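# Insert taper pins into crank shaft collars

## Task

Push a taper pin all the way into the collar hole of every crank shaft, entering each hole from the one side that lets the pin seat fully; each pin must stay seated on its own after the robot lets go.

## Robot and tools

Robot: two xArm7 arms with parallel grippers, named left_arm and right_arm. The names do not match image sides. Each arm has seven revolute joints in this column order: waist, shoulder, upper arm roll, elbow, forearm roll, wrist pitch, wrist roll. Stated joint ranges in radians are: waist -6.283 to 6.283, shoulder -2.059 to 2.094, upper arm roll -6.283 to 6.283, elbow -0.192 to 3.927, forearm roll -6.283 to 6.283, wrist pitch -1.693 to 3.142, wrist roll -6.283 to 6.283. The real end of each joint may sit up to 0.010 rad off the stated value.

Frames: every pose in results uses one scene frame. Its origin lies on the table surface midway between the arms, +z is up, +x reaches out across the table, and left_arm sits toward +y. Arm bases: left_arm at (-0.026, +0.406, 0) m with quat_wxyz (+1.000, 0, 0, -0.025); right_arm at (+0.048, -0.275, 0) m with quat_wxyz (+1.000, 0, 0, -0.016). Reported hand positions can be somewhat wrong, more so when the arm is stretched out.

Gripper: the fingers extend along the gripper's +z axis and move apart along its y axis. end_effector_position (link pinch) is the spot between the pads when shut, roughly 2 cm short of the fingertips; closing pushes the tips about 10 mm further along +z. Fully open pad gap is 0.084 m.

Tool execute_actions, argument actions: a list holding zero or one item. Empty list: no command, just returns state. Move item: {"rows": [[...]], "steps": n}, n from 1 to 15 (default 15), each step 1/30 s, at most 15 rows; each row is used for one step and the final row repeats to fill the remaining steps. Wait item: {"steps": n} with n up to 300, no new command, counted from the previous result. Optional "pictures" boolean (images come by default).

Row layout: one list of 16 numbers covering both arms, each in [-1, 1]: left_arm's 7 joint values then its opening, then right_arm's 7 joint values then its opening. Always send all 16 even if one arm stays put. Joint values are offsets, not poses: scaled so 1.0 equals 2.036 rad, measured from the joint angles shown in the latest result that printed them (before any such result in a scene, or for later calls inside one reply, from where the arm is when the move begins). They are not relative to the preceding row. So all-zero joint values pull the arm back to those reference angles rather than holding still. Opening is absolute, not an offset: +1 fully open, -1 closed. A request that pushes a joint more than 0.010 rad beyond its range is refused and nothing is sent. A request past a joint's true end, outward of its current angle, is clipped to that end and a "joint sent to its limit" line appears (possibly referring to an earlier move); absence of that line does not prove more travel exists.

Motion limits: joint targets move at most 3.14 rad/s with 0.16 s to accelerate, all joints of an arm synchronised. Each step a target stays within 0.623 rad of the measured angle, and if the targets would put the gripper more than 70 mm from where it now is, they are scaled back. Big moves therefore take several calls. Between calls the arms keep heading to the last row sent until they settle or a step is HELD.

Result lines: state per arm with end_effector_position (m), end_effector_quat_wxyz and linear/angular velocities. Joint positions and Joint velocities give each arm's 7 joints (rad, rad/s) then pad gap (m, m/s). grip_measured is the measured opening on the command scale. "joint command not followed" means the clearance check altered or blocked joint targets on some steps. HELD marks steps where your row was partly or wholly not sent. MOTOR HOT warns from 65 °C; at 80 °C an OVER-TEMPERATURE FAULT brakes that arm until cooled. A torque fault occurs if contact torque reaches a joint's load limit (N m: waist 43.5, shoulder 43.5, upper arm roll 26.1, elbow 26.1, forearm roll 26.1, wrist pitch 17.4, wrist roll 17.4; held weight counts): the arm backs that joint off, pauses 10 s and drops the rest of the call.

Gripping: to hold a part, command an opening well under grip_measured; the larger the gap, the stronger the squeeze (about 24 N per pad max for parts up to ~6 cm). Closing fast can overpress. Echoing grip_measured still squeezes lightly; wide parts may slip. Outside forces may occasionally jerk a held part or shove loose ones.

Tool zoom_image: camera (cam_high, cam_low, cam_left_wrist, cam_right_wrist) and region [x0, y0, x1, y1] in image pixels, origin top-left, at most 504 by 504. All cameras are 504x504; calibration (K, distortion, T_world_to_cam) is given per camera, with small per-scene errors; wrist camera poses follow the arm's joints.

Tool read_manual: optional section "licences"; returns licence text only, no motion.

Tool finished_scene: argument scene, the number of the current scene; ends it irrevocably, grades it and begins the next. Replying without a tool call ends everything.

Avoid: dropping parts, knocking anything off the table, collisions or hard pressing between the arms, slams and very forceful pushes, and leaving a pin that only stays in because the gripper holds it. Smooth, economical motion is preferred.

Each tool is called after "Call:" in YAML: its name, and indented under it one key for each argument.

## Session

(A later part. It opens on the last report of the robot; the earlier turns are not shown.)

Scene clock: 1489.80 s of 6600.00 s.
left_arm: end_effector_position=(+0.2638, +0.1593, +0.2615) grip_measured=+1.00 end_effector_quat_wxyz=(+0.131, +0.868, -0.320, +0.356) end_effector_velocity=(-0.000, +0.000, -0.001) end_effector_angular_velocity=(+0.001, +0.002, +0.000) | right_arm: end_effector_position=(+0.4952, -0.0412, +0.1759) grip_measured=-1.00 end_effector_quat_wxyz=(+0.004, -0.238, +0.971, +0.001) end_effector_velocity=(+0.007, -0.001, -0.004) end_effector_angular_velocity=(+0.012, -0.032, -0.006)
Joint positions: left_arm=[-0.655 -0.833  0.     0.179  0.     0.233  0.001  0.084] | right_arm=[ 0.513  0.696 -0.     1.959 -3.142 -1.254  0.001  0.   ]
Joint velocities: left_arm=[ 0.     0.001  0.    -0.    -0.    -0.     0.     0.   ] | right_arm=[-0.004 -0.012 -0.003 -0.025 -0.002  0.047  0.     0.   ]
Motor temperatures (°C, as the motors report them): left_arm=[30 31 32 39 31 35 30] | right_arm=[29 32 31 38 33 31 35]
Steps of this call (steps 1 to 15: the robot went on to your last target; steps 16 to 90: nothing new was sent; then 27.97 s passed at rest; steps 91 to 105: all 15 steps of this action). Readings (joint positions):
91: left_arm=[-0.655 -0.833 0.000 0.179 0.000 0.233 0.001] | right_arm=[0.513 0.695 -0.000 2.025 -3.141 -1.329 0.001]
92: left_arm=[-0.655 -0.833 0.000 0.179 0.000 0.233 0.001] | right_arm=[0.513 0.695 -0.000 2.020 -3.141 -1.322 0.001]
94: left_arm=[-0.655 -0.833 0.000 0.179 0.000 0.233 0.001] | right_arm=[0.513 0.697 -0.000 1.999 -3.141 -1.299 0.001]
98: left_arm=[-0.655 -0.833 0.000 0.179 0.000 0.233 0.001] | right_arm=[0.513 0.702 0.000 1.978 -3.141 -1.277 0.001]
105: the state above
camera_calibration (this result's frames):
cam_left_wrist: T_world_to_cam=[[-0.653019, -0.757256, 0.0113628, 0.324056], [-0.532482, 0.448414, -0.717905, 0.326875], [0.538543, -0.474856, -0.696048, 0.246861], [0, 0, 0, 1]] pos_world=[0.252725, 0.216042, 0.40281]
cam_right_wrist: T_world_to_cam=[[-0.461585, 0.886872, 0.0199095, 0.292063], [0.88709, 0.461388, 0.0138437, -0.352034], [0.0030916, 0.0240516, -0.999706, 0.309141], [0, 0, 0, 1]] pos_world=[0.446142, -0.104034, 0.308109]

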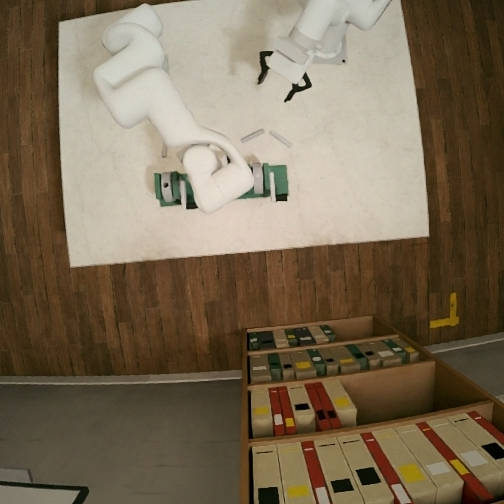

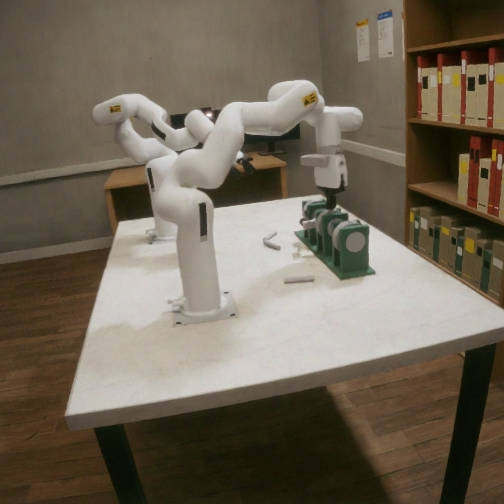

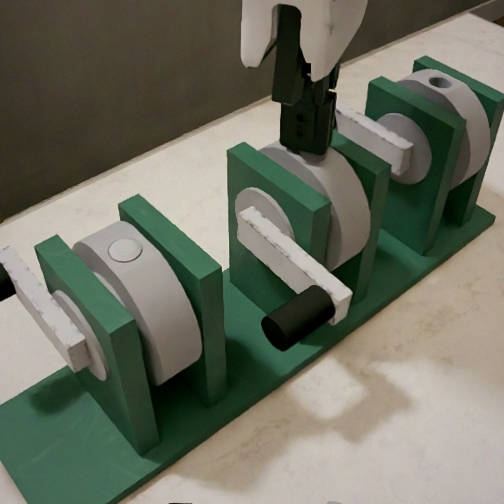

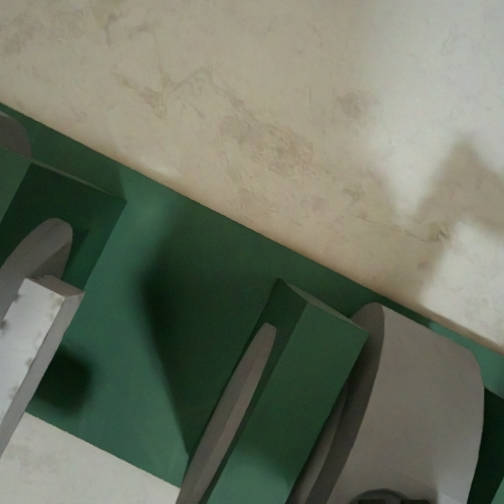

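Call:
execute_actions:
  actions:
    - {"steps":20}

Call:
zoom_image:
  camera: "cam_left_wrist"
  region: [230, 60, 400, 200]

Scene clock: 1493.97 s of 6600.00 s.
left_arm: end_effector_position=(+0.2638, +0.1593, +0.2615) grip_measured=+1.00 end_effector_quat_wxyz=(+0.131, +0.868, -0.320, +0.356) end_effector_velocity=(+0.000, -0.000, +0.001) end_effector_angular_velocity=(-0.001, -0.001, -0.000) | right_arm: end_effector_position=(+0.4953, -0.0409, +0.1754) grip_measured=-1.00 end_effector_quat_wxyz=(+0.006, -0.238, +0.971, +0.002) end_effector_velocity=(+0.000, -0.001, -0.000) end_effector_angular_velocity=(-0.002, +0.000, -0.002)
Joint positions: left_arm=[-0.655 -0.833  0.     0.179  0.     0.233  0.001  0.084] | right_arm=[ 0.513  0.692 -0.     1.951 -3.141 -1.246  0.001  0.   ]
Joint velocities: left_arm=[-0.     0.001  0.     0.002  0.    -0.     0.     0.   ] | right_arm=[ 0.     0.001 -0.002 -0.    -0.001 -0.001  0.001  0.   ]
Motor temperatures (°C, as the motors report them): left_arm=[30 31 32 39 31 35 30] | right_arm=[29 32 31 37 33 31 35]
Steps of this call (steps 1 to 15: the robot went on to your last target; steps 16 to 90: nothing new was sent; then 1.17 s passed at rest). Readings (joint positions):
1: left_arm=[-0.655 -0.833 0.000 0.179 0.000 0.233 0.001] | right_arm=[0.513 0.696 -0.000 1.958 -3.142 -1.253 0.001]
2: left_arm=[-0.655 -0.833 0.000 0.179 0.000 0.233 0.001] | right_arm=[0.513 0.696 -0.001 1.958 -3.142 -1.252 0.001]
4: left_arm=[-0.655 -0.833 0.000 0.179 0.000 0.233 0.001] | right_arm=[0.513 0.695 -0.001 1.957 -3.142 -1.250 0.001]
8: left_arm=[-0.655 -0.833 0.000 0.179 0.000 0.233 0.001] | right_arm=[0.513 0.694 -0.001 1.954 -3.142 -1.248 0.001]
90: the state above
All arms were judged still, so your last target was given up. Only a new action makes them travel on or press farther. Fingers that are still opening or closing keep moving.
camera_calibration (this result's frames):
cam_left_wrist: T_world_to_cam=[[-0.653019, -0.757256, 0.0113628, 0.324056], [-0.532482, 0.448414, -0.717905, 0.326875], [0.538543, -0.474856, -0.696048, 0.246861], [0, 0, 0, 1]] pos_world=[0.252725, 0.216042, 0.40281]
cam_right_wrist: T_world_to_cam=[[-0.461883, 0.886709, 0.0202742, 0.291941], [0.886911, 0.461562, 0.0186711, -0.353052], [0.00719798, 0.0266053, -0.99962, 0.306688], [0, 0, 0, 1]] pos_world=[0.445761, -0.10407, 0.307245]

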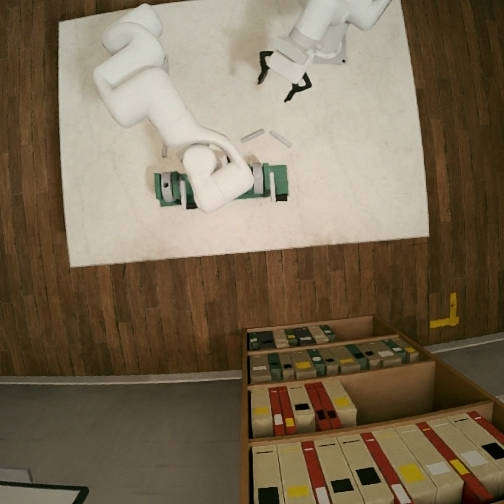

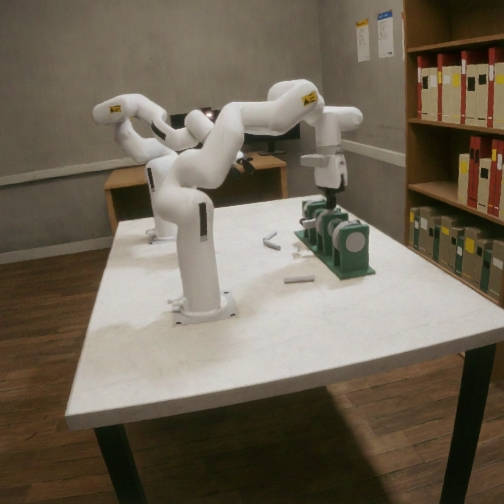

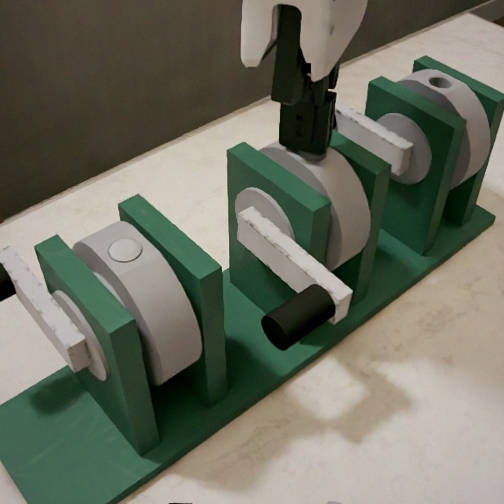

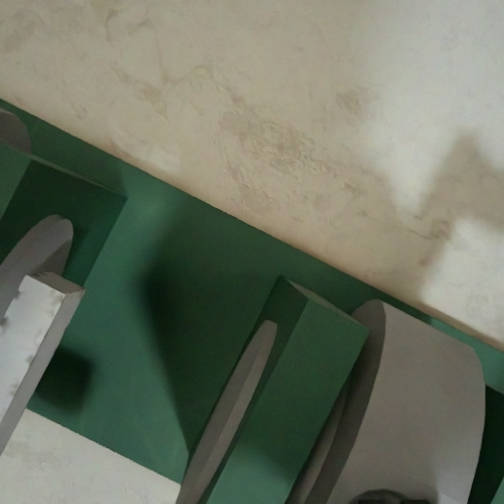

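Region (230, 60, 400, 200) of cam_left_wrist's 504x504 image, scaled by 2.965, with more detail than that image has; it fills the top 415 rows of this view, and the rest is white.

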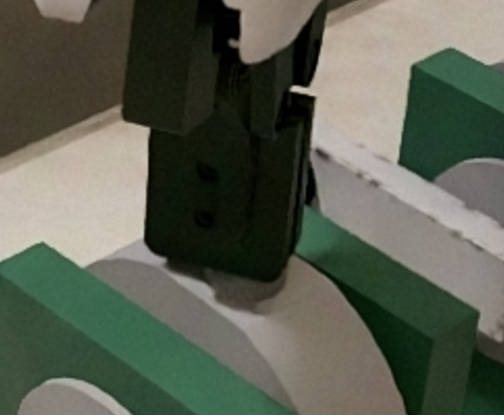

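Call:
execute_actions:
  actions:
    - {"rows":[[0,0,0,0,0,0,0,1,0,0.002,0,0.04,0,-0.045,0,-1]],"steps":15}

Call:
zoom_image:
  camera: "cam_left_wrist"
  region: [230, 90, 400, 230]

Call:
zoom_image:
  camera: "cam_low"
  region: [290, 190, 390, 290]

Scene clock: 1501.70 s of 6600.00 s.
left_arm: end_effector_position=(+0.2638, +0.1593, +0.2615) grip_measured=+1.00 end_effector_quat_wxyz=(+0.131, +0.868, -0.320, +0.356) end_effector_velocity=(-0.000, +0.000, -0.000) end_effector_angular_velocity=(+0.001, +0.001, -0.000) | right_arm: end_effector_position=(+0.4936, -0.0413, +0.2011) grip_measured=-1.00 end_effector_quat_wxyz=(-0.002, -0.239, +0.971, -0.000) end_effector_velocity=(+0.002, -0.001, +0.010) end_effector_angular_velocity=(+0.002, -0.011, -0.000)
Joint positions: left_arm=[-0.655 -0.833  0.     0.179  0.     0.233  0.001  0.084] | right_arm=[ 0.514  0.698  0.     2.03  -3.141 -1.336  0.001  0.   ]
Joint velocities: left_arm=[-0.    -0.    -0.    -0.     0.     0.001  0.     0.   ] | right_arm=[ 0.001 -0.009 -0.003  0.017 -0.002 -0.015 -0.001  0.   ]
Motor temperatures (°C, as the motors report them): left_arm=[30 31 32 39 31 35 30] | right_arm=[29 31 31 37 33 31 35]
Steps of this call (steps 1 to 90: nothing new was sent; then 4.23 s passed at rest; steps 91 to 105: all 15 steps of this action). Readings (joint positions):
91: left_arm=[-0.655 -0.833 0.000 0.179 0.000 0.233 0.001] | right_arm=[0.513 0.692 -0.000 1.952 -3.141 -1.246 0.001]
92: left_arm=[-0.655 -0.833 0.000 0.179 0.000 0.233 0.001] | right_arm=[0.513 0.693 0.000 1.956 -3.141 -1.251 0.001]
94: left_arm=[-0.655 -0.833 0.000 0.179 0.000 0.233 0.001] | right_arm=[0.514 0.702 0.002 1.978 -3.140 -1.282 0.001]
98: left_arm=[-0.655 -0.833 0.000 0.179 0.000 0.233 0.001] | right_arm=[0.515 0.700 0.003 2.018 -3.140 -1.323 0.001]
105: the state above
camera_calibration (this result's frames):
cam_left_wrist: T_world_to_cam=[[-0.653019, -0.757256, 0.0113628, 0.324056], [-0.532483, 0.448414, -0.717905, 0.326875], [0.538543, -0.474856, -0.696048, 0.246861], [0, 0, 0, 1]] pos_world=[0.252725, 0.216042, 0.40281]
cam_right_wrist: T_world_to_cam=[[-0.462099, 0.886584, 0.0207993, 0.291003], [0.886795, 0.462157, 0.00221929, -0.348422], [-0.00764496, 0.0194703, -0.999781, 0.339467], [0, 0, 0, 1]] pos_world=[0.446047, -0.103582, 0.334114]

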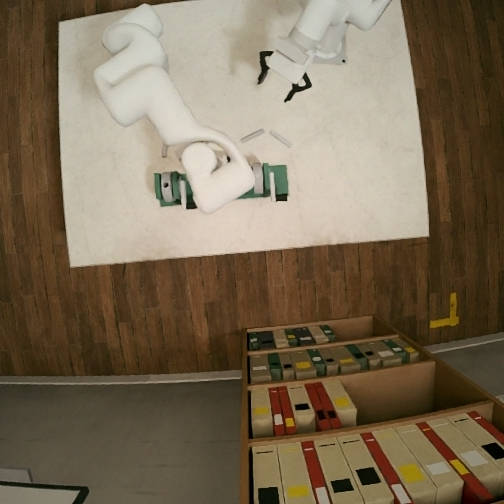

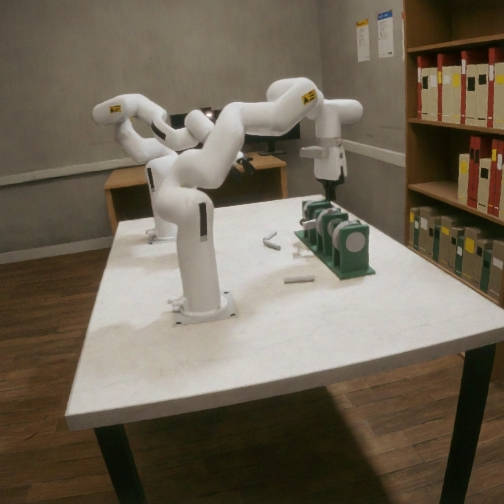

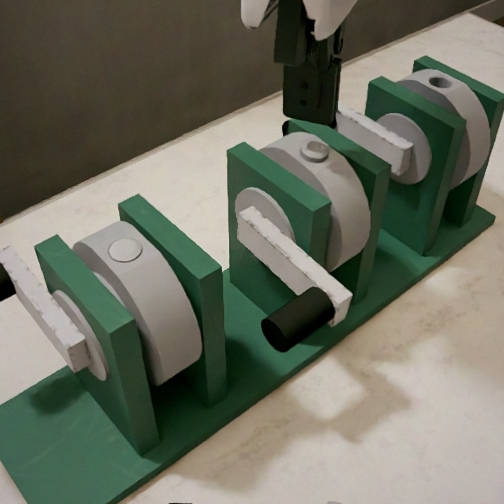

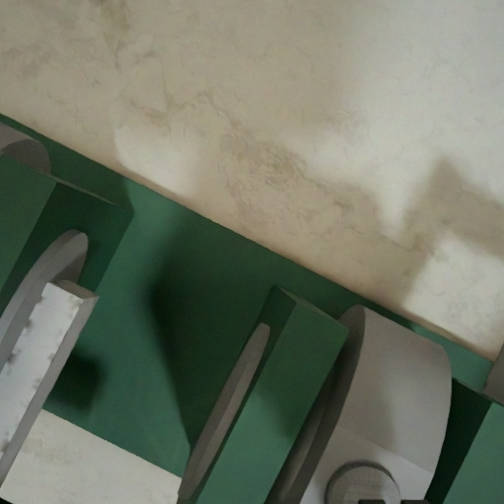

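Region (230, 90, 400, 230) of cam_left_wrist's 504x504 image, scaled by 2.965, with more detail than that image has; it fills the top 415 rows of this view, and the rest is white.

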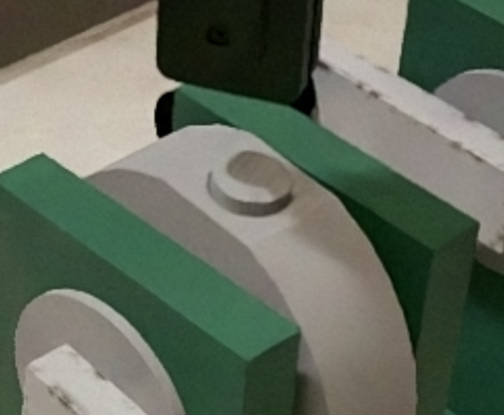

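Region (290, 190, 390, 290) of cam_low's 504x504 image, scaled by 5.040, with more detail than that image has.

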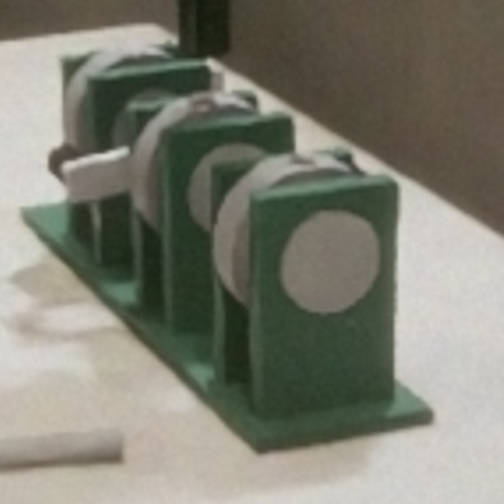

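Call:
execute_actions:
  actions:
    - {"rows":[[0,0,0,0,0,0,0,1,0,-0.0676,0,-0.1093,0,0.0829,0,-1]],"steps":15}

Scene clock: 1576.53 s of 6600.00 s.
left_arm: end_effector_position=(+0.2638, +0.1593, +0.2615) grip_measured=+1.00 end_effector_quat_wxyz=(+0.131, +0.868, -0.320, +0.356) end_effector_velocity=(+0.000, -0.000, +0.000) end_effector_angular_velocity=(-0.000, -0.001, -0.000) | right_arm: end_effector_position=(+0.4860, -0.0453, +0.1952) grip_measured=-1.00 end_effector_quat_wxyz=(+0.038, -0.238, +0.970, +0.010) end_effector_velocity=(-0.001, -0.001, -0.002) end_effector_angular_velocity=(+0.004, -0.010, -0.003)
Joint positions: left_arm=[-0.655 -0.833  0.     0.179  0.     0.233  0.001  0.084] | right_arm=[ 0.514  0.562  0.     1.811 -3.141 -1.169  0.001  0.   ]
Joint velocities: left_arm=[ 0. -0. -0.  0.  0. -0.  0.  0.] | right_arm=[ 0.001 -0.017 -0.002 -0.03   0.     0.024  0.002  0.   ]
Motor temperatures (°C, as the motors report them): left_arm=[30 31 32 39 31 35 30] | right_arm=[29 32 31 38 33 31 35]
Steps of this call (steps 1 to 15: the robot went on to your last target; steps 16 to 90: nothing new was sent; then 71.33 s passed at rest; steps 91 to 105: all 15 steps of this action). Readings (joint positions):
91: left_arm=[-0.655 -0.833 0.000 0.179 0.000 0.233 0.001] | right_arm=[0.513 0.696 -0.000 2.032 -3.141 -1.337 0.001]
92: left_arm=[-0.655 -0.833 0.000 0.179 0.000 0.233 0.001] | right_arm=[0.513 0.693 -0.000 2.026 -3.141 -1.332 0.001]
94: left_arm=[-0.655 -0.833 0.000 0.179 0.000 0.233 0.001] | right_arm=[0.514 0.664 0.000 1.977 -3.141 -1.294 0.001]
98: left_arm=[-0.655 -0.833 0.000 0.179 0.000 0.233 0.001] | right_arm=[0.514 0.582 0.000 1.848 -3.141 -1.198 0.001]
105: the state above
camera_calibration (this result's frames):
cam_left_wrist: T_world_to_cam=[[-0.653019, -0.757256, 0.0113628, 0.324056], [-0.532483, 0.448414, -0.717905, 0.326875], [0.538543, -0.474856, -0.696048, 0.246861], [0, 0, 0, 1]] pos_world=[0.252725, 0.216042, 0.40281]
cam_right_wrist: T_world_to_cam=[[-0.463579, 0.88581, 0.0208604, 0.291786], [0.883643, 0.460454, 0.0845981, -0.354436], [0.0653326, 0.0576511, -0.996197, 0.299226], [0, 0, 0, 1]] pos_world=[0.428912, -0.112516, 0.321985]

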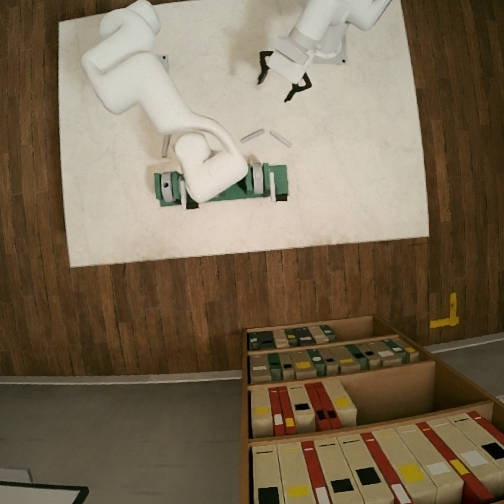

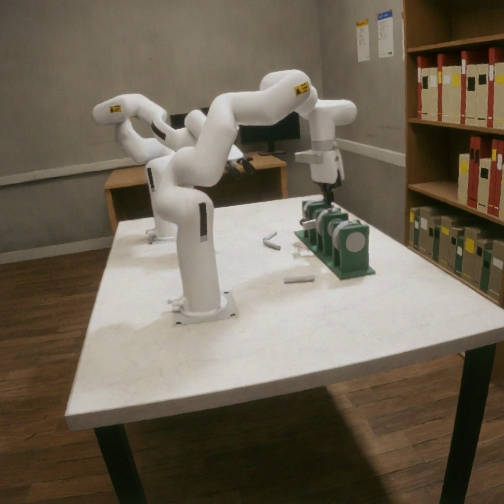

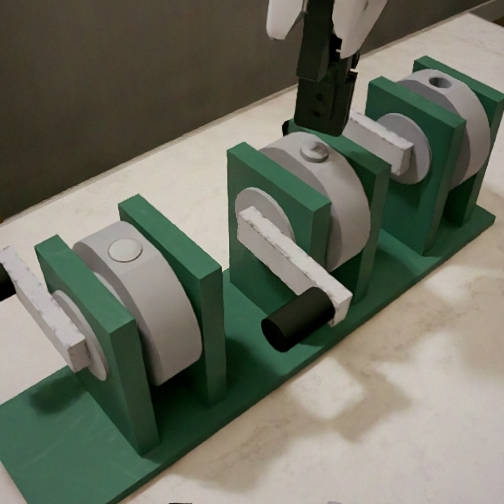

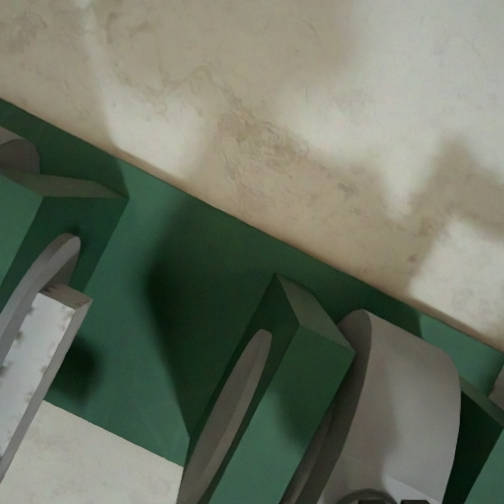

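Call:
execute_actions:
  actions:
    - {"rows":[[0,0,0,0,0,0,0,1,0,0.005,0,-0.011,0,0.016,0,-1],[0,0,0,0,0,0,0,1,0,0.005,0,-0.011,0,0.016,0,-1],[0,0,0,0,0,0,0,1,0,0.005,0,-0.011,0,0.016,0,-1],[0,0,0,0,0,0,0,1,0,0.008,0,-0.017,0,0.025,0,-1],[0,0,0,0,0,0,0,1,0,0.008,0,-0.017,0,0.025,0,-1],[0,0,0,0,0,0,0,1,0,0.011,0,-0.0223,0,0.0333,0,-1]],"steps":15}

Call:
execute_actions:
  actions:
    - {"steps":30}

Scene clock: 1581.00 s of 6600.00 s.
left_arm: end_effector_position=(+0.2638, +0.1593, +0.2615) grip_measured=+1.00 end_effector_quat_wxyz=(+0.131, +0.868, -0.320, +0.356) end_effector_velocity=(-0.000, +0.000, -0.000) end_effector_angular_velocity=(+0.000, +0.000, +0.000) | right_arm: end_effector_position=(+0.4898, -0.0445, +0.1752) grip_measured=-1.00 end_effector_quat_wxyz=(+0.045, -0.238, +0.970, +0.011) end_effector_velocity=(+0.000, +0.001, -0.000) end_effector_angular_velocity=(+0.010, -0.016, -0.000)
Joint positions: left_arm=[-0.655 -0.833  0.     0.179  0.     0.233  0.001  0.084] | right_arm=[ 0.513  0.574 -0.001  1.773 -3.142 -1.107  0.001  0.   ]
Joint velocities: left_arm=[-0.  0.  0. -0.  0. -0. -0.  0.] | right_arm=[-0.001 -0.017  0.001 -0.025  0.     0.027  0.     0.   ]
Motor temperatures (°C, as the motors report them): left_arm=[30 31 32 39 31 35 30] | right_arm=[29 32 31 38 33 31 35]
Steps of this call (steps 1 to 15: the robot went on to your last target; steps 16 to 90: nothing new was sent; then 0.97 s passed at rest; steps 91 to 105: all 15 steps of this action). Readings (joint positions):
91: left_arm=[-0.655 -0.833 0.000 0.179 0.000 0.233 0.001] | right_arm=[0.514 0.560 0.000 1.807 -3.141 -1.166 0.001]
92: left_arm=[-0.655 -0.833 0.000 0.179 0.000 0.233 0.001] | right_arm=[0.514 0.561 0.000 1.805 -3.141 -1.161 0.001]
94: left_arm=[-0.655 -0.833 0.000 0.179 0.000 0.233 0.001] | right_arm=[0.514 0.568 0.000 1.795 -3.141 -1.147 0.001]
98: left_arm=[-0.655 -0.833 0.000 0.179 0.000 0.233 0.001] | right_arm=[0.514 0.576 0.000 1.778 -3.141 -1.120 0.001]
105: the state above
camera_calibration (this result's frames):
cam_left_wrist: T_world_to_cam=[[-0.653019, -0.757256, 0.0113628, 0.324056], [-0.532483, 0.448414, -0.717905, 0.326875], [0.538543, -0.474856, -0.696048, 0.246861], [0, 0, 0, 1]] pos_world=[0.252725, 0.216042, 0.40281]
cam_right_wrist: T_world_to_cam=[[-0.462497, 0.886406, 0.0195392, 0.293028], [0.883198, 0.458665, 0.0979188, -0.358713], [0.0778338, 0.0625441, -0.995003, 0.272818], [0, 0, 0, 1]] pos_world=[0.431105, -0.112276, 0.300854]

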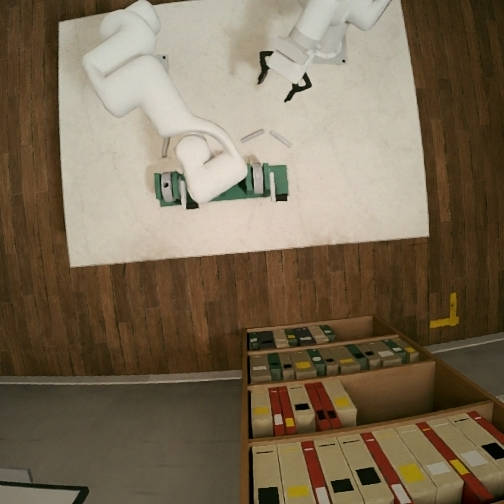

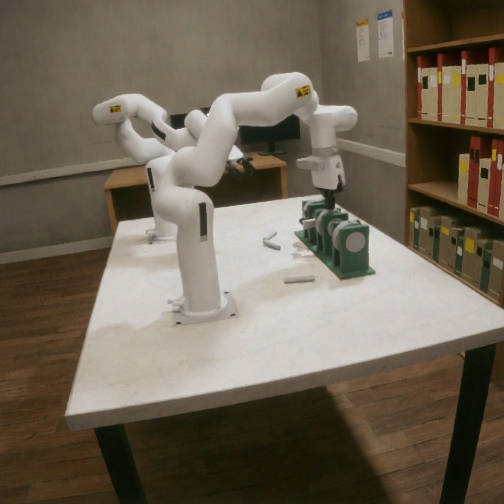

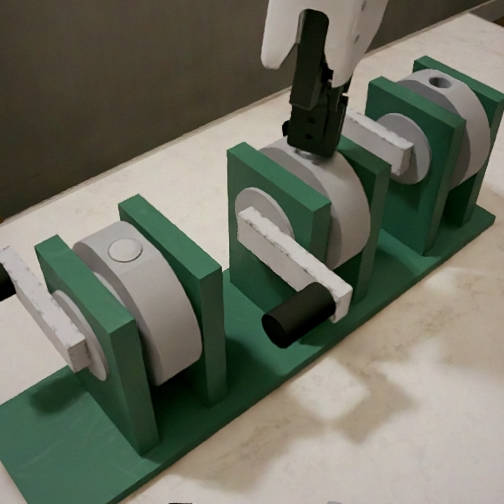

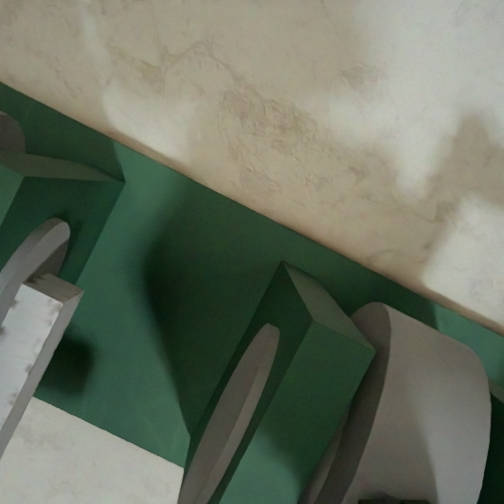

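Scene clock: 1582.00 s of 6600.00 s.
left_arm: end_effector_position=(+0.2638, +0.1593, +0.2615) grip_measured=+1.00 end_effector_quat_wxyz=(+0.131, +0.868, -0.320, +0.356) end_effector_velocity=(+0.000, -0.000, +0.001) end_effector_angular_velocity=(-0.001, -0.002, -0.000) | right_arm: end_effector_position=(+0.4894, -0.0440, +0.1751) grip_measured=-1.00 end_effector_quat_wxyz=(+0.046, -0.238, +0.970, +0.011) end_effector_velocity=(+0.000, +0.000, -0.001) end_effector_angular_velocity=(-0.001, +0.001, +0.002)
Joint positions: left_arm=[-0.655 -0.833  0.     0.179  0.     0.233  0.001  0.084] | right_arm=[ 0.513  0.571 -0.     1.769 -3.141 -1.103  0.001  0.   ]
Joint velocities: left_arm=[-0.    -0.001 -0.     0.    -0.    -0.001  0.001  0.   ] | right_arm=[ 0.     0.002 -0.     0.     0.     0.001 -0.002  0.   ]
Motor temperatures (°C, as the motors report them): left_arm=[30 31 32 39 31 35 30] | right_arm=[29 32 31 38 33 31 35]
Steps of this call (steps 1 to 15: the robot went on to your last target; steps 16 to 30: nothing new was sent). Readings (joint positions):
1: left_arm=[-0.655 -0.833 0.000 0.179 0.000 0.233 0.001] | right_arm=[0.513 0.573 -0.001 1.772 -3.142 -1.106 0.001]
2: left_arm=[-0.655 -0.833 0.000 0.179 0.000 0.233 0.001] | right_arm=[0.513 0.573 -0.001 1.771 -3.142 -1.106 0.001]
4: left_arm=[-0.655 -0.833 0.000 0.179 0.000 0.233 0.001] | right_arm=[0.513 0.572 -0.001 1.770 -3.142 -1.104 0.001]
8: left_arm=[-0.655 -0.833 0.000 0.179 0.000 0.233 0.001] | right_arm=[0.513 0.571 -0.001 1.769 -3.142 -1.104 0.001]
30: the state above
All arms were judged still, so your last target was given up. Only a new action makes them travel on or press farther. Fingers that are still opening or closing keep moving.
camera_calibration (this result's frames):
cam_left_wrist: T_world_to_cam=[[-0.653019, -0.757256, 0.0113629, 0.324056], [-0.532483, 0.448414, -0.717905, 0.326875], [0.538543, -0.474856, -0.696048, 0.246861], [0, 0, 0, 1]] pos_world=[0.252725, 0.216042, 0.40281]
cam_right_wrist: T_world_to_cam=[[-0.463214, 0.886015, 0.0202501, 0.292663], [0.882676, 0.459178, 0.100197, -0.358692], [0.0794779, 0.0642871, -0.994761, 0.271996], [0, 0, 0, 1]] pos_world=[0.430557, -0.112086, 0.300585]

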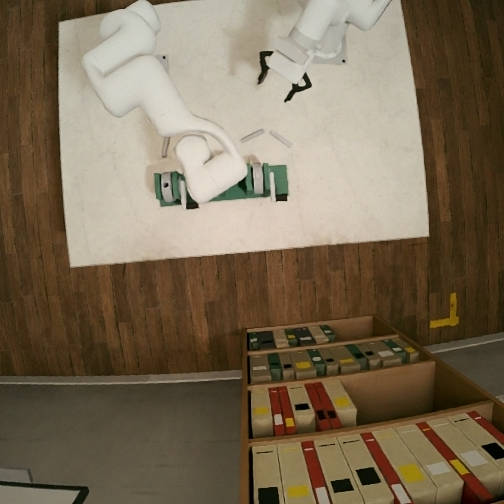

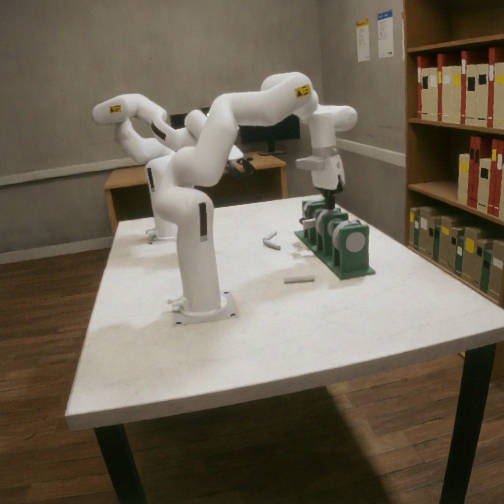

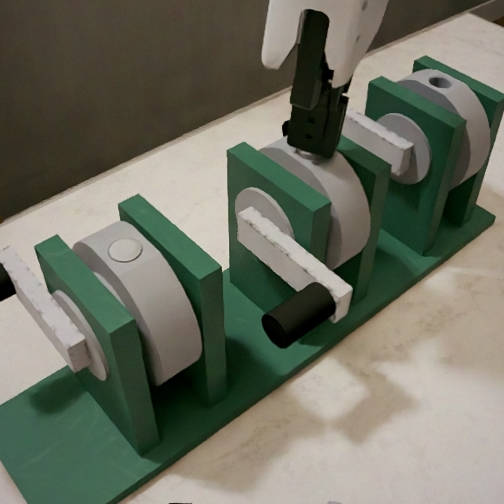

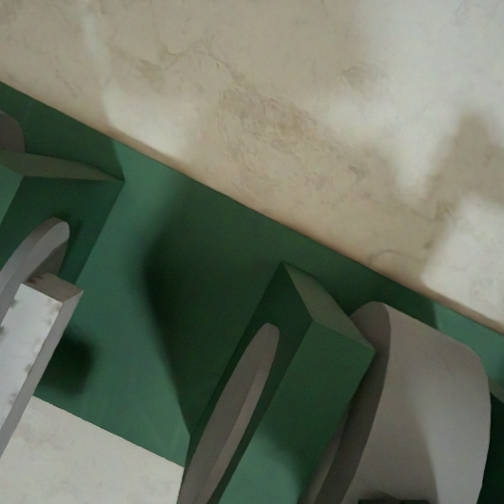

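Call:
execute_actions:
  actions:
    - {"rows":[[0,0,0,0,0,0,0,1,0,-0.0054,0,0.0187,0,-0.031,0,-1]],"steps":15}

Call:
zoom_image:
  camera: "cam_left_wrist"
  region: [230, 90, 400, 230]

Scene clock: 1587.33 s of 6600.00 s.
left_arm: end_effector_position=(+0.2638, +0.1593, +0.2615) grip_measured=+1.00 end_effector_quat_wxyz=(+0.131, +0.868, -0.320, +0.356) end_effector_velocity=(-0.000, +0.000, +0.000) end_effector_angular_velocity=(+0.000, +0.000, +0.000) | right_arm: end_effector_position=(+0.4854, -0.0452, +0.1938) grip_measured=-1.00 end_effector_quat_wxyz=(+0.038, -0.239, +0.970, +0.010) end_effector_velocity=(+0.004, -0.004, +0.009) end_effector_angular_velocity=(-0.001, -0.013, -0.008)
Joint positions: left_arm=[-0.655 -0.833  0.     0.179  0.     0.233  0.001  0.084] | right_arm=[ 0.514  0.561  0.001  1.805 -3.141 -1.165  0.001  0.   ]
Joint velocities: left_arm=[ 0.    -0.001 -0.     0.001  0.001  0.002 -0.001  0.   ] | right_arm=[-0.005 -0.008 -0.005  0.014 -0.005 -0.012  0.001  0.   ]
Motor temperatures (°C, as the motors report them): left_arm=[30 31 32 39 31 35 30] | right_arm=[29 32 31 38 33 31 35]
Steps of this call (steps 1 to 90: nothing new was sent; then 1.83 s passed at rest; steps 91 to 105: all 15 steps of this action). Readings (joint positions):
91: left_arm=[-0.655 -0.833 0.000 0.179 0.000 0.233 0.001] | right_arm=[0.514 0.571 0.000 1.769 -3.141 -1.104 0.001]
92: left_arm=[-0.655 -0.833 0.000 0.179 0.000 0.233 0.001] | right_arm=[0.514 0.570 0.000 1.771 -3.141 -1.108 0.001]
94: left_arm=[-0.655 -0.833 0.000 0.179 0.000 0.233 0.001] | right_arm=[0.516 0.572 0.005 1.779 -3.138 -1.131 0.001]
98: left_arm=[-0.655 -0.833 0.000 0.179 0.000 0.233 0.001] | right_arm=[0.517 0.566 0.005 1.796 -3.138 -1.156 0.001]
105: the state above
camera_calibration (this result's frames):
cam_left_wrist: T_world_to_cam=[[-0.653019, -0.757256, 0.0113629, 0.324056], [-0.532483, 0.448414, -0.717905, 0.326875], [0.538543, -0.474856, -0.696048, 0.246861], [0, 0, 0, 1]] pos_world=[0.252725, 0.216042, 0.40281]
cam_right_wrist: T_world_to_cam=[[-0.463919, 0.885625, 0.0211617, 0.291631], [0.8835, 0.460794, 0.084239, -0.35367], [0.064853, 0.0577765, -0.996221, 0.29806], [0, 0, 0, 1]] pos_world=[0.428431, -0.112528, 0.320555]

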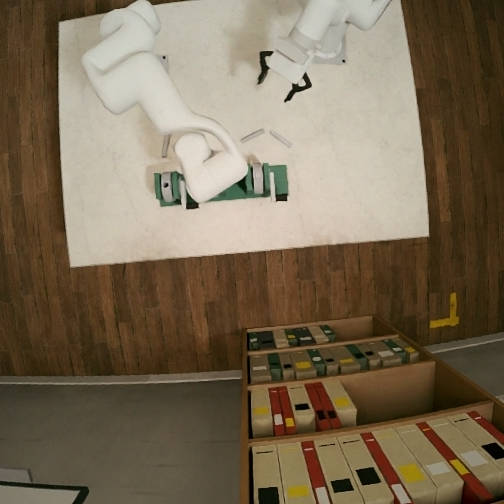

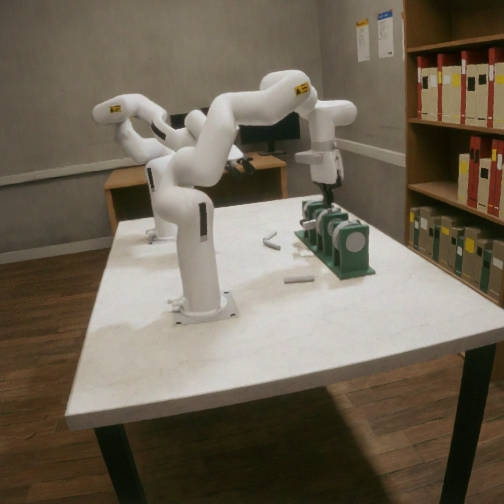

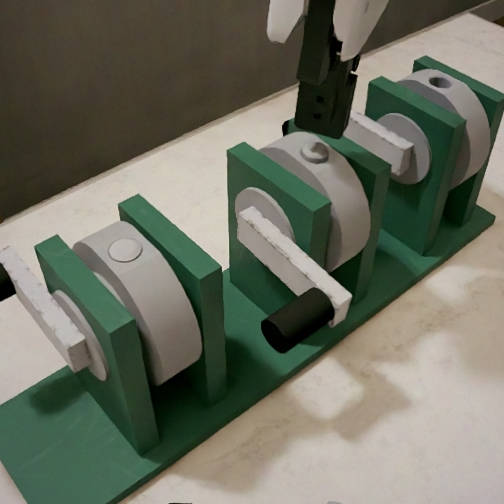

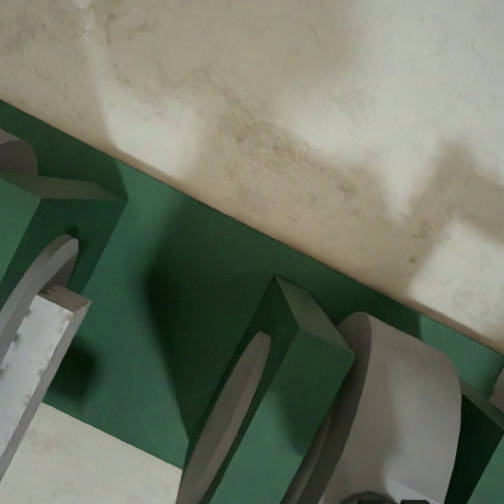

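Region (230, 90, 400, 230) of cam_left_wrist's 504x504 image, scaled by 2.965, with more detail than that image has; it fills the top 415 rows of this view, and the rest is white.

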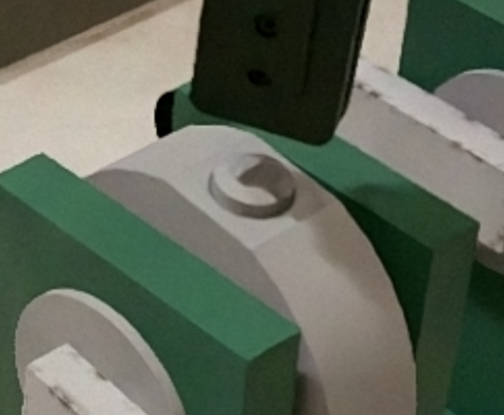

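Call:
execute_actions:
  actions:
    - {"rows":[[0,0,0,0,0,0,0,1,0,0.007,0,-0.012,0,0.019,0,-1],[0,0,0,0,0,0,0,1,0,0.009,0,-0.015,0,0.024,0,-1],[0,0,0,0,0,0,0,1,0,0.010,0,-0.017,0,0.028,0,-1],[0,0,0,0,0,0,0,1,0,0.011,0,-0.019,0,0.031,0,-1],[0,0,0,0,0,0,0,1,0,0.012,0,-0.021,0,0.034,0,-1],[0,0,0,0,0,0,0,1,0,0.0131,0,-0.0226,0,0.0366,0,-1],[0,0,0,0,0,0,0,1,0.002,0.0131,0,-0.0226,0,0.0366,0,-1],[0,0,0,0,0,0,0,1,0.002,0.0131,0,-0.0226,0,0.0366,0,-1],[0,0,0,0,0,0,0,1,-0.002,0.0131,0,-0.0226,0,0.0366,0,-1],[0,0,0,0,0,0,0,1,-0.002,0.0131,0,-0.0226,0,0.0366,0,-1],[0,0,0,0,0,0,0,1,0.002,0.0131,0,-0.0226,0,0.0366,0,-1],[0,0,0,0,0,0,0,1,0.002,0.0131,0,-0.0226,0,0.0366,0,-1],[0,0,0,0,0,0,0,1,-0.002,0.0131,0,-0.0226,0,0.0366,0,-1],[0,0,0,0,0,0,0,1,-0.002,0.0131,0,-0.0226,0,0.0366,0,-1],[0,0,0,0,0,0,0,1,0,0.0131,0,-0.0226,0,0.0366,0,-1]],"steps":15}

Call:
execute_actions:
  actions:
    - {"steps":20}
  pictures: false

Scene clock: 1616.10 s of 6600.00 s.
left_arm: end_effector_position=(+0.2638, +0.1593, +0.2615) grip_measured=+1.00 end_effector_quat_wxyz=(+0.131, +0.868, -0.320, +0.356) end_effector_velocity=(+0.000, -0.000, +0.001) end_effector_angular_velocity=(-0.002, -0.002, -0.000) | right_arm: end_effector_position=(+0.4911, -0.0440, +0.1749) grip_measured=-1.00 end_effector_quat_wxyz=(+0.049, -0.237, +0.970, +0.012) end_effector_velocity=(-0.002, +0.004, -0.000) end_effector_angular_velocity=(+0.022, +0.002, -0.003)
Joint positions: left_arm=[-0.655 -0.833  0.     0.179  0.     0.233  0.001  0.084] | right_arm=[ 0.512  0.57  -0.     1.768 -3.141 -1.096  0.001  0.   ]
Joint velocities: left_arm=[-0.    -0.001  0.     0.001  0.    -0.001  0.001 -0.   ] | right_arm=[-0.011 -0.01   0.014 -0.015  0.014  0.013 -0.002  0.   ]
Motor temperatures (°C, as the motors report them): left_arm=[30 31 32 40 31 35 30] | right_arm=[29 32 31 38 33 31 35]
Steps of this call (steps 1 to 15: the robot went on to your last target; steps 16 to 90: nothing new was sent; then 25.27 s passed at rest; steps 91 to 105: all 15 steps of this action). Readings (joint positions):
91: left_arm=[-0.655 -0.833 0.000 0.179 0.000 0.233 0.001] | right_arm=[0.513 0.560 -0.000 1.806 -3.141 -1.166 0.001]
92: left_arm=[-0.655 -0.833 0.000 0.179 0.000 0.233 0.001] | right_arm=[0.513 0.561 -0.000 1.804 -3.141 -1.160 0.001]
94: left_arm=[-0.655 -0.833 0.000 0.179 0.000 0.233 0.001] | right_arm=[0.514 0.570 0.000 1.789 -3.141 -1.135 0.001]
98: left_arm=[-0.655 -0.833 0.000 0.179 0.000 0.233 0.001] | right_arm=[0.515 0.574 -0.001 1.774 -3.142 -1.109 0.001]
105: the state above
camera_calibration (this result's frames):
cam_left_wrist: T_world_to_cam=[[-0.653019, -0.757256, 0.0113629, 0.324056], [-0.532483, 0.448413, -0.717905, 0.326875], [0.538543, -0.474856, -0.696048, 0.246861], [0, 0, 0, 1]] pos_world=[0.252725, 0.216042, 0.40281]
cam_right_wrist: T_world_to_cam=[[-0.46207, 0.886618, 0.020023, 0.292938], [0.88271, 0.457622, 0.106793, -0.361419], [0.0855216, 0.0670204, -0.99408, 0.268713], [0, 0, 0, 1]] pos_world=[0.431406, -0.11234, 0.299853]

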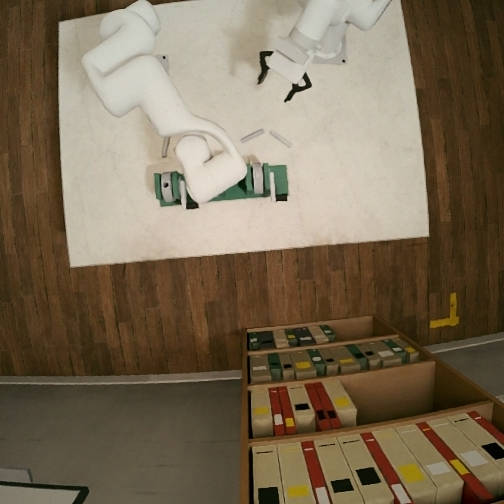

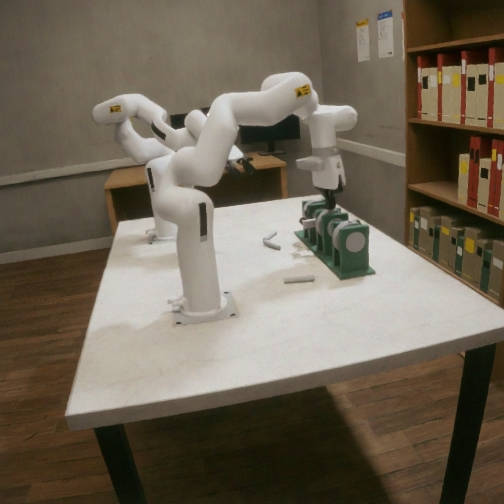

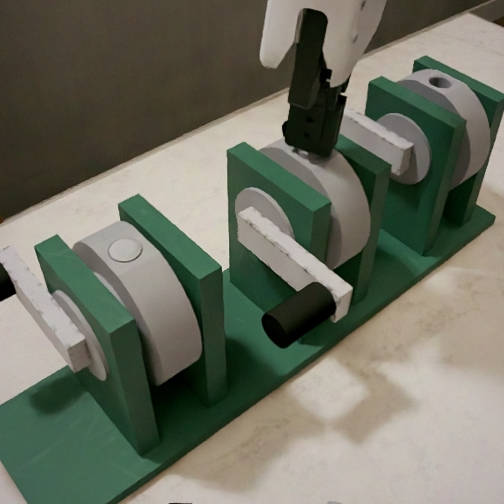

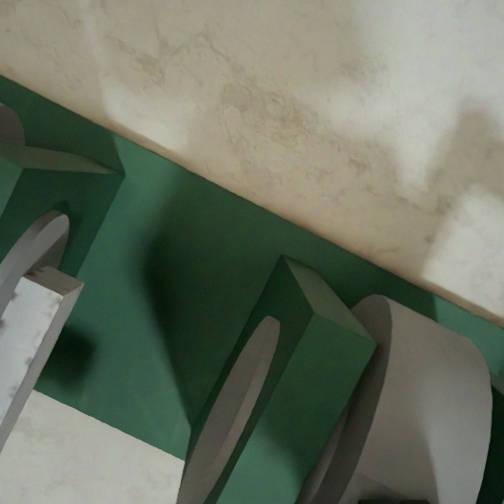

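Scene clock: 1616.77 s of 6600.00 s.
left_arm: end_effector_position=(+0.2638, +0.1593, +0.2615) grip_measured=+1.00 end_effector_quat_wxyz=(+0.131, +0.868, -0.320, +0.356) end_effector_velocity=(+0.000, -0.000, +0.000) end_effector_angular_velocity=(+0.001, -0.000, -0.000) | right_arm: end_effector_position=(+0.4908, -0.0434, +0.1749) grip_measured=-1.00 end_effector_quat_wxyz=(+0.050, -0.238, +0.970, +0.012) end_effector_velocity=(-0.001, +0.001, +0.000) end_effector_angular_velocity=(+0.001, -0.000, +0.002)
Joint positions: left_arm=[-0.655 -0.833  0.     0.179  0.     0.233  0.001  0.084] | right_arm=[ 0.513  0.569 -0.     1.766 -3.141 -1.095  0.001  0.   ]
Joint velocities: left_arm=[ 0.     0.    -0.     0.     0.001  0.    -0.     0.   ] | right_arm=[ 0.001 -0.001  0.002 -0.    -0.     0.     0.001  0.   ]
Motor temperatures (°C, as the motors report them): left_arm=[30 31 32 40 31 35 30] | right_arm=[29 32 31 38 33 31 35]
Steps of this call (steps 1 to 15: the robot went on to your last target; steps 16 to 20: nothing new was sent). Readings (joint positions):
1: left_arm=[-0.655 -0.833 0.000 0.179 0.000 0.233 0.001] | right_arm=[0.512 0.569 -0.000 1.767 -3.141 -1.096 0.001]
2: left_arm=[-0.655 -0.833 0.000 0.179 0.000 0.233 0.001] | right_arm=[0.513 0.569 -0.001 1.767 -3.141 -1.096 0.001]
4: left_arm=[-0.655 -0.833 0.000 0.179 0.000 0.233 0.001] | right_arm=[0.513 0.569 -0.001 1.767 -3.142 -1.095 0.001]
8: left_arm=[-0.655 -0.833 0.000 0.179 0.000 0.233 0.001] | right_arm=[0.513 0.569 -0.001 1.766 -3.142 -1.095 0.001]
20: the state above
All arms were judged still, so your last target was given up. Only a new action makes them travel on or press farther. Fingers that are still opening or closing keep moving.

Call:
execute_actions:
  actions:
    - {"rows":[[0,0,0,0,0,0,0,1,0,-0.0044,0,0.02,0,-0.035,0,-1],[0,0,0,0,0,0,0,1,0,-0.0044,0,0.02,0,-0.035,0,-1],[0,0,0,0,0,0,0,1,0,-0.0044,0,0.02,0,-0.035,0,-1],[0,0,0,0,0,0,0,1,0,-0.0044,0,0.02,0,-0.035,0,-1],[0,0,0,0,0,0,0,1,0,-0.0044,0,0.02,0,-0.035,0,-1],[0,0,0,0,0,0,0,1,0,-0.0044,0,0.02,0,-0.035,0,-1],[0,0,0,0,0,0,0,1,-0.1497,-0.198,0,-0.1665,0,-0.0815,0.1606,0.1]],"steps":15}

Scene clock: 1674.03 s of 6600.00 s.
left_arm: end_effector_position=(+0.2638, +0.1593, +0.2615) grip_measured=+1.00 end_effector_quat_wxyz=(+0.131, +0.868, -0.320, +0.356) end_effector_velocity=(-0.000, +0.000, +0.000) end_effector_angular_velocity=(-0.000, -0.001, -0.000) | right_arm: end_effector_position=(+0.4603, -0.1323, +0.2314) grip_measured=+0.09 end_effector_quat_wxyz=(+0.017, -0.082, +0.996, +0.006) end_effector_velocity=(-0.158, -0.394, +0.183) end_effector_angular_velocity=(-0.042, +0.165, -1.482)
Joint positions: left_arm=[-0.655 -0.833  0.     0.179  0.     0.233  0.001  0.084] | right_arm=[ 0.361  0.364  0.002  1.608 -3.139 -1.207  0.166  0.048]
Joint velocities: left_arm=[-0.    -0.001 -0.    -0.001  0.    -0.001  0.     0.   ] | right_arm=[-0.72  -0.934 -0.014 -0.852 -0.008 -0.25   0.753  0.002]
Motor temperatures (°C, as the motors report them): left_arm=[30 31 32 40 31 35 30] | right_arm=[29 31 32 36 34 33 35]
Steps of this call (steps 1 to 90: nothing new was sent; then 53.77 s passed at rest; steps 91 to 105: all 15 steps of this action). Readings (joint positions):
91: left_arm=[-0.655 -0.833 0.000 0.179 0.000 0.233 0.001] | right_arm=[0.514 0.569 0.001 1.766 -3.142 -1.096 0.001]
92: left_arm=[-0.655 -0.833 0.000 0.179 0.000 0.233 0.001] | right_arm=[0.514 0.568 0.001 1.768 -3.141 -1.101 0.001]
94: left_arm=[-0.655 -0.833 0.000 0.179 0.000 0.233 0.001] | right_arm=[0.516 0.570 0.006 1.777 -3.138 -1.125 0.001]
98: left_arm=[-0.655 -0.833 0.000 0.179 0.000 0.233 0.001] | right_arm=[0.514 0.561 0.008 1.789 -3.138 -1.155 0.006]
105: the state above
camera_calibration (this result's frames):
cam_left_wrist: T_world_to_cam=[[-0.653019, -0.757256, 0.0113628, 0.324056], [-0.532482, 0.448414, -0.717905, 0.326875], [0.538543, -0.474856, -0.696048, 0.246861], [0, 0, 0, 1]] pos_world=[0.252725, 0.216042, 0.40281]
cam_right_wrist: T_world_to_cam=[[-0.163415, 0.986131, 0.0290066, 0.229416], [0.985905, 0.162167, 0.0411537, -0.371239], [0.035879, 0.0353229, -0.998732, 0.353175], [0, 0, 0, 1]] pos_world=[0.390824, -0.178507, 0.36135]

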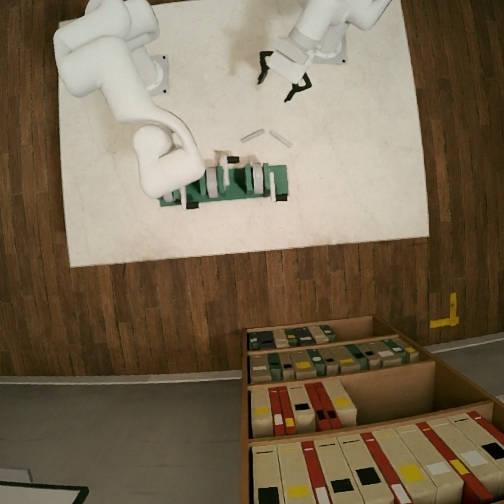

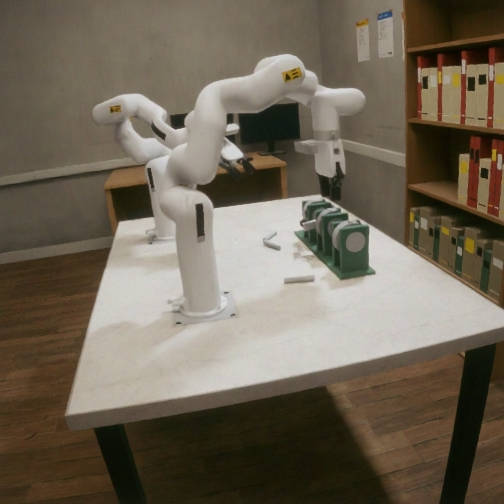

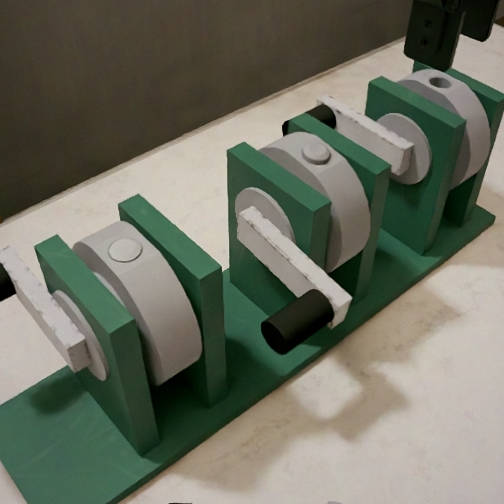

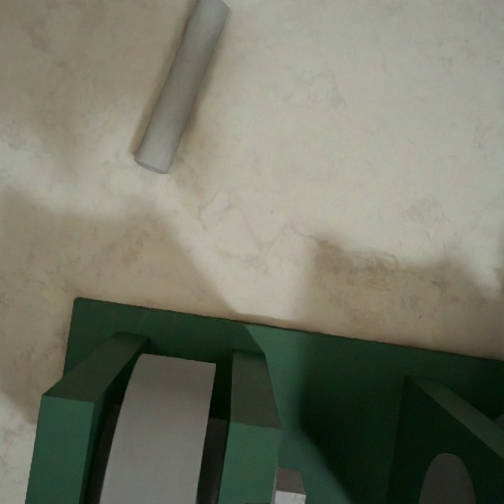

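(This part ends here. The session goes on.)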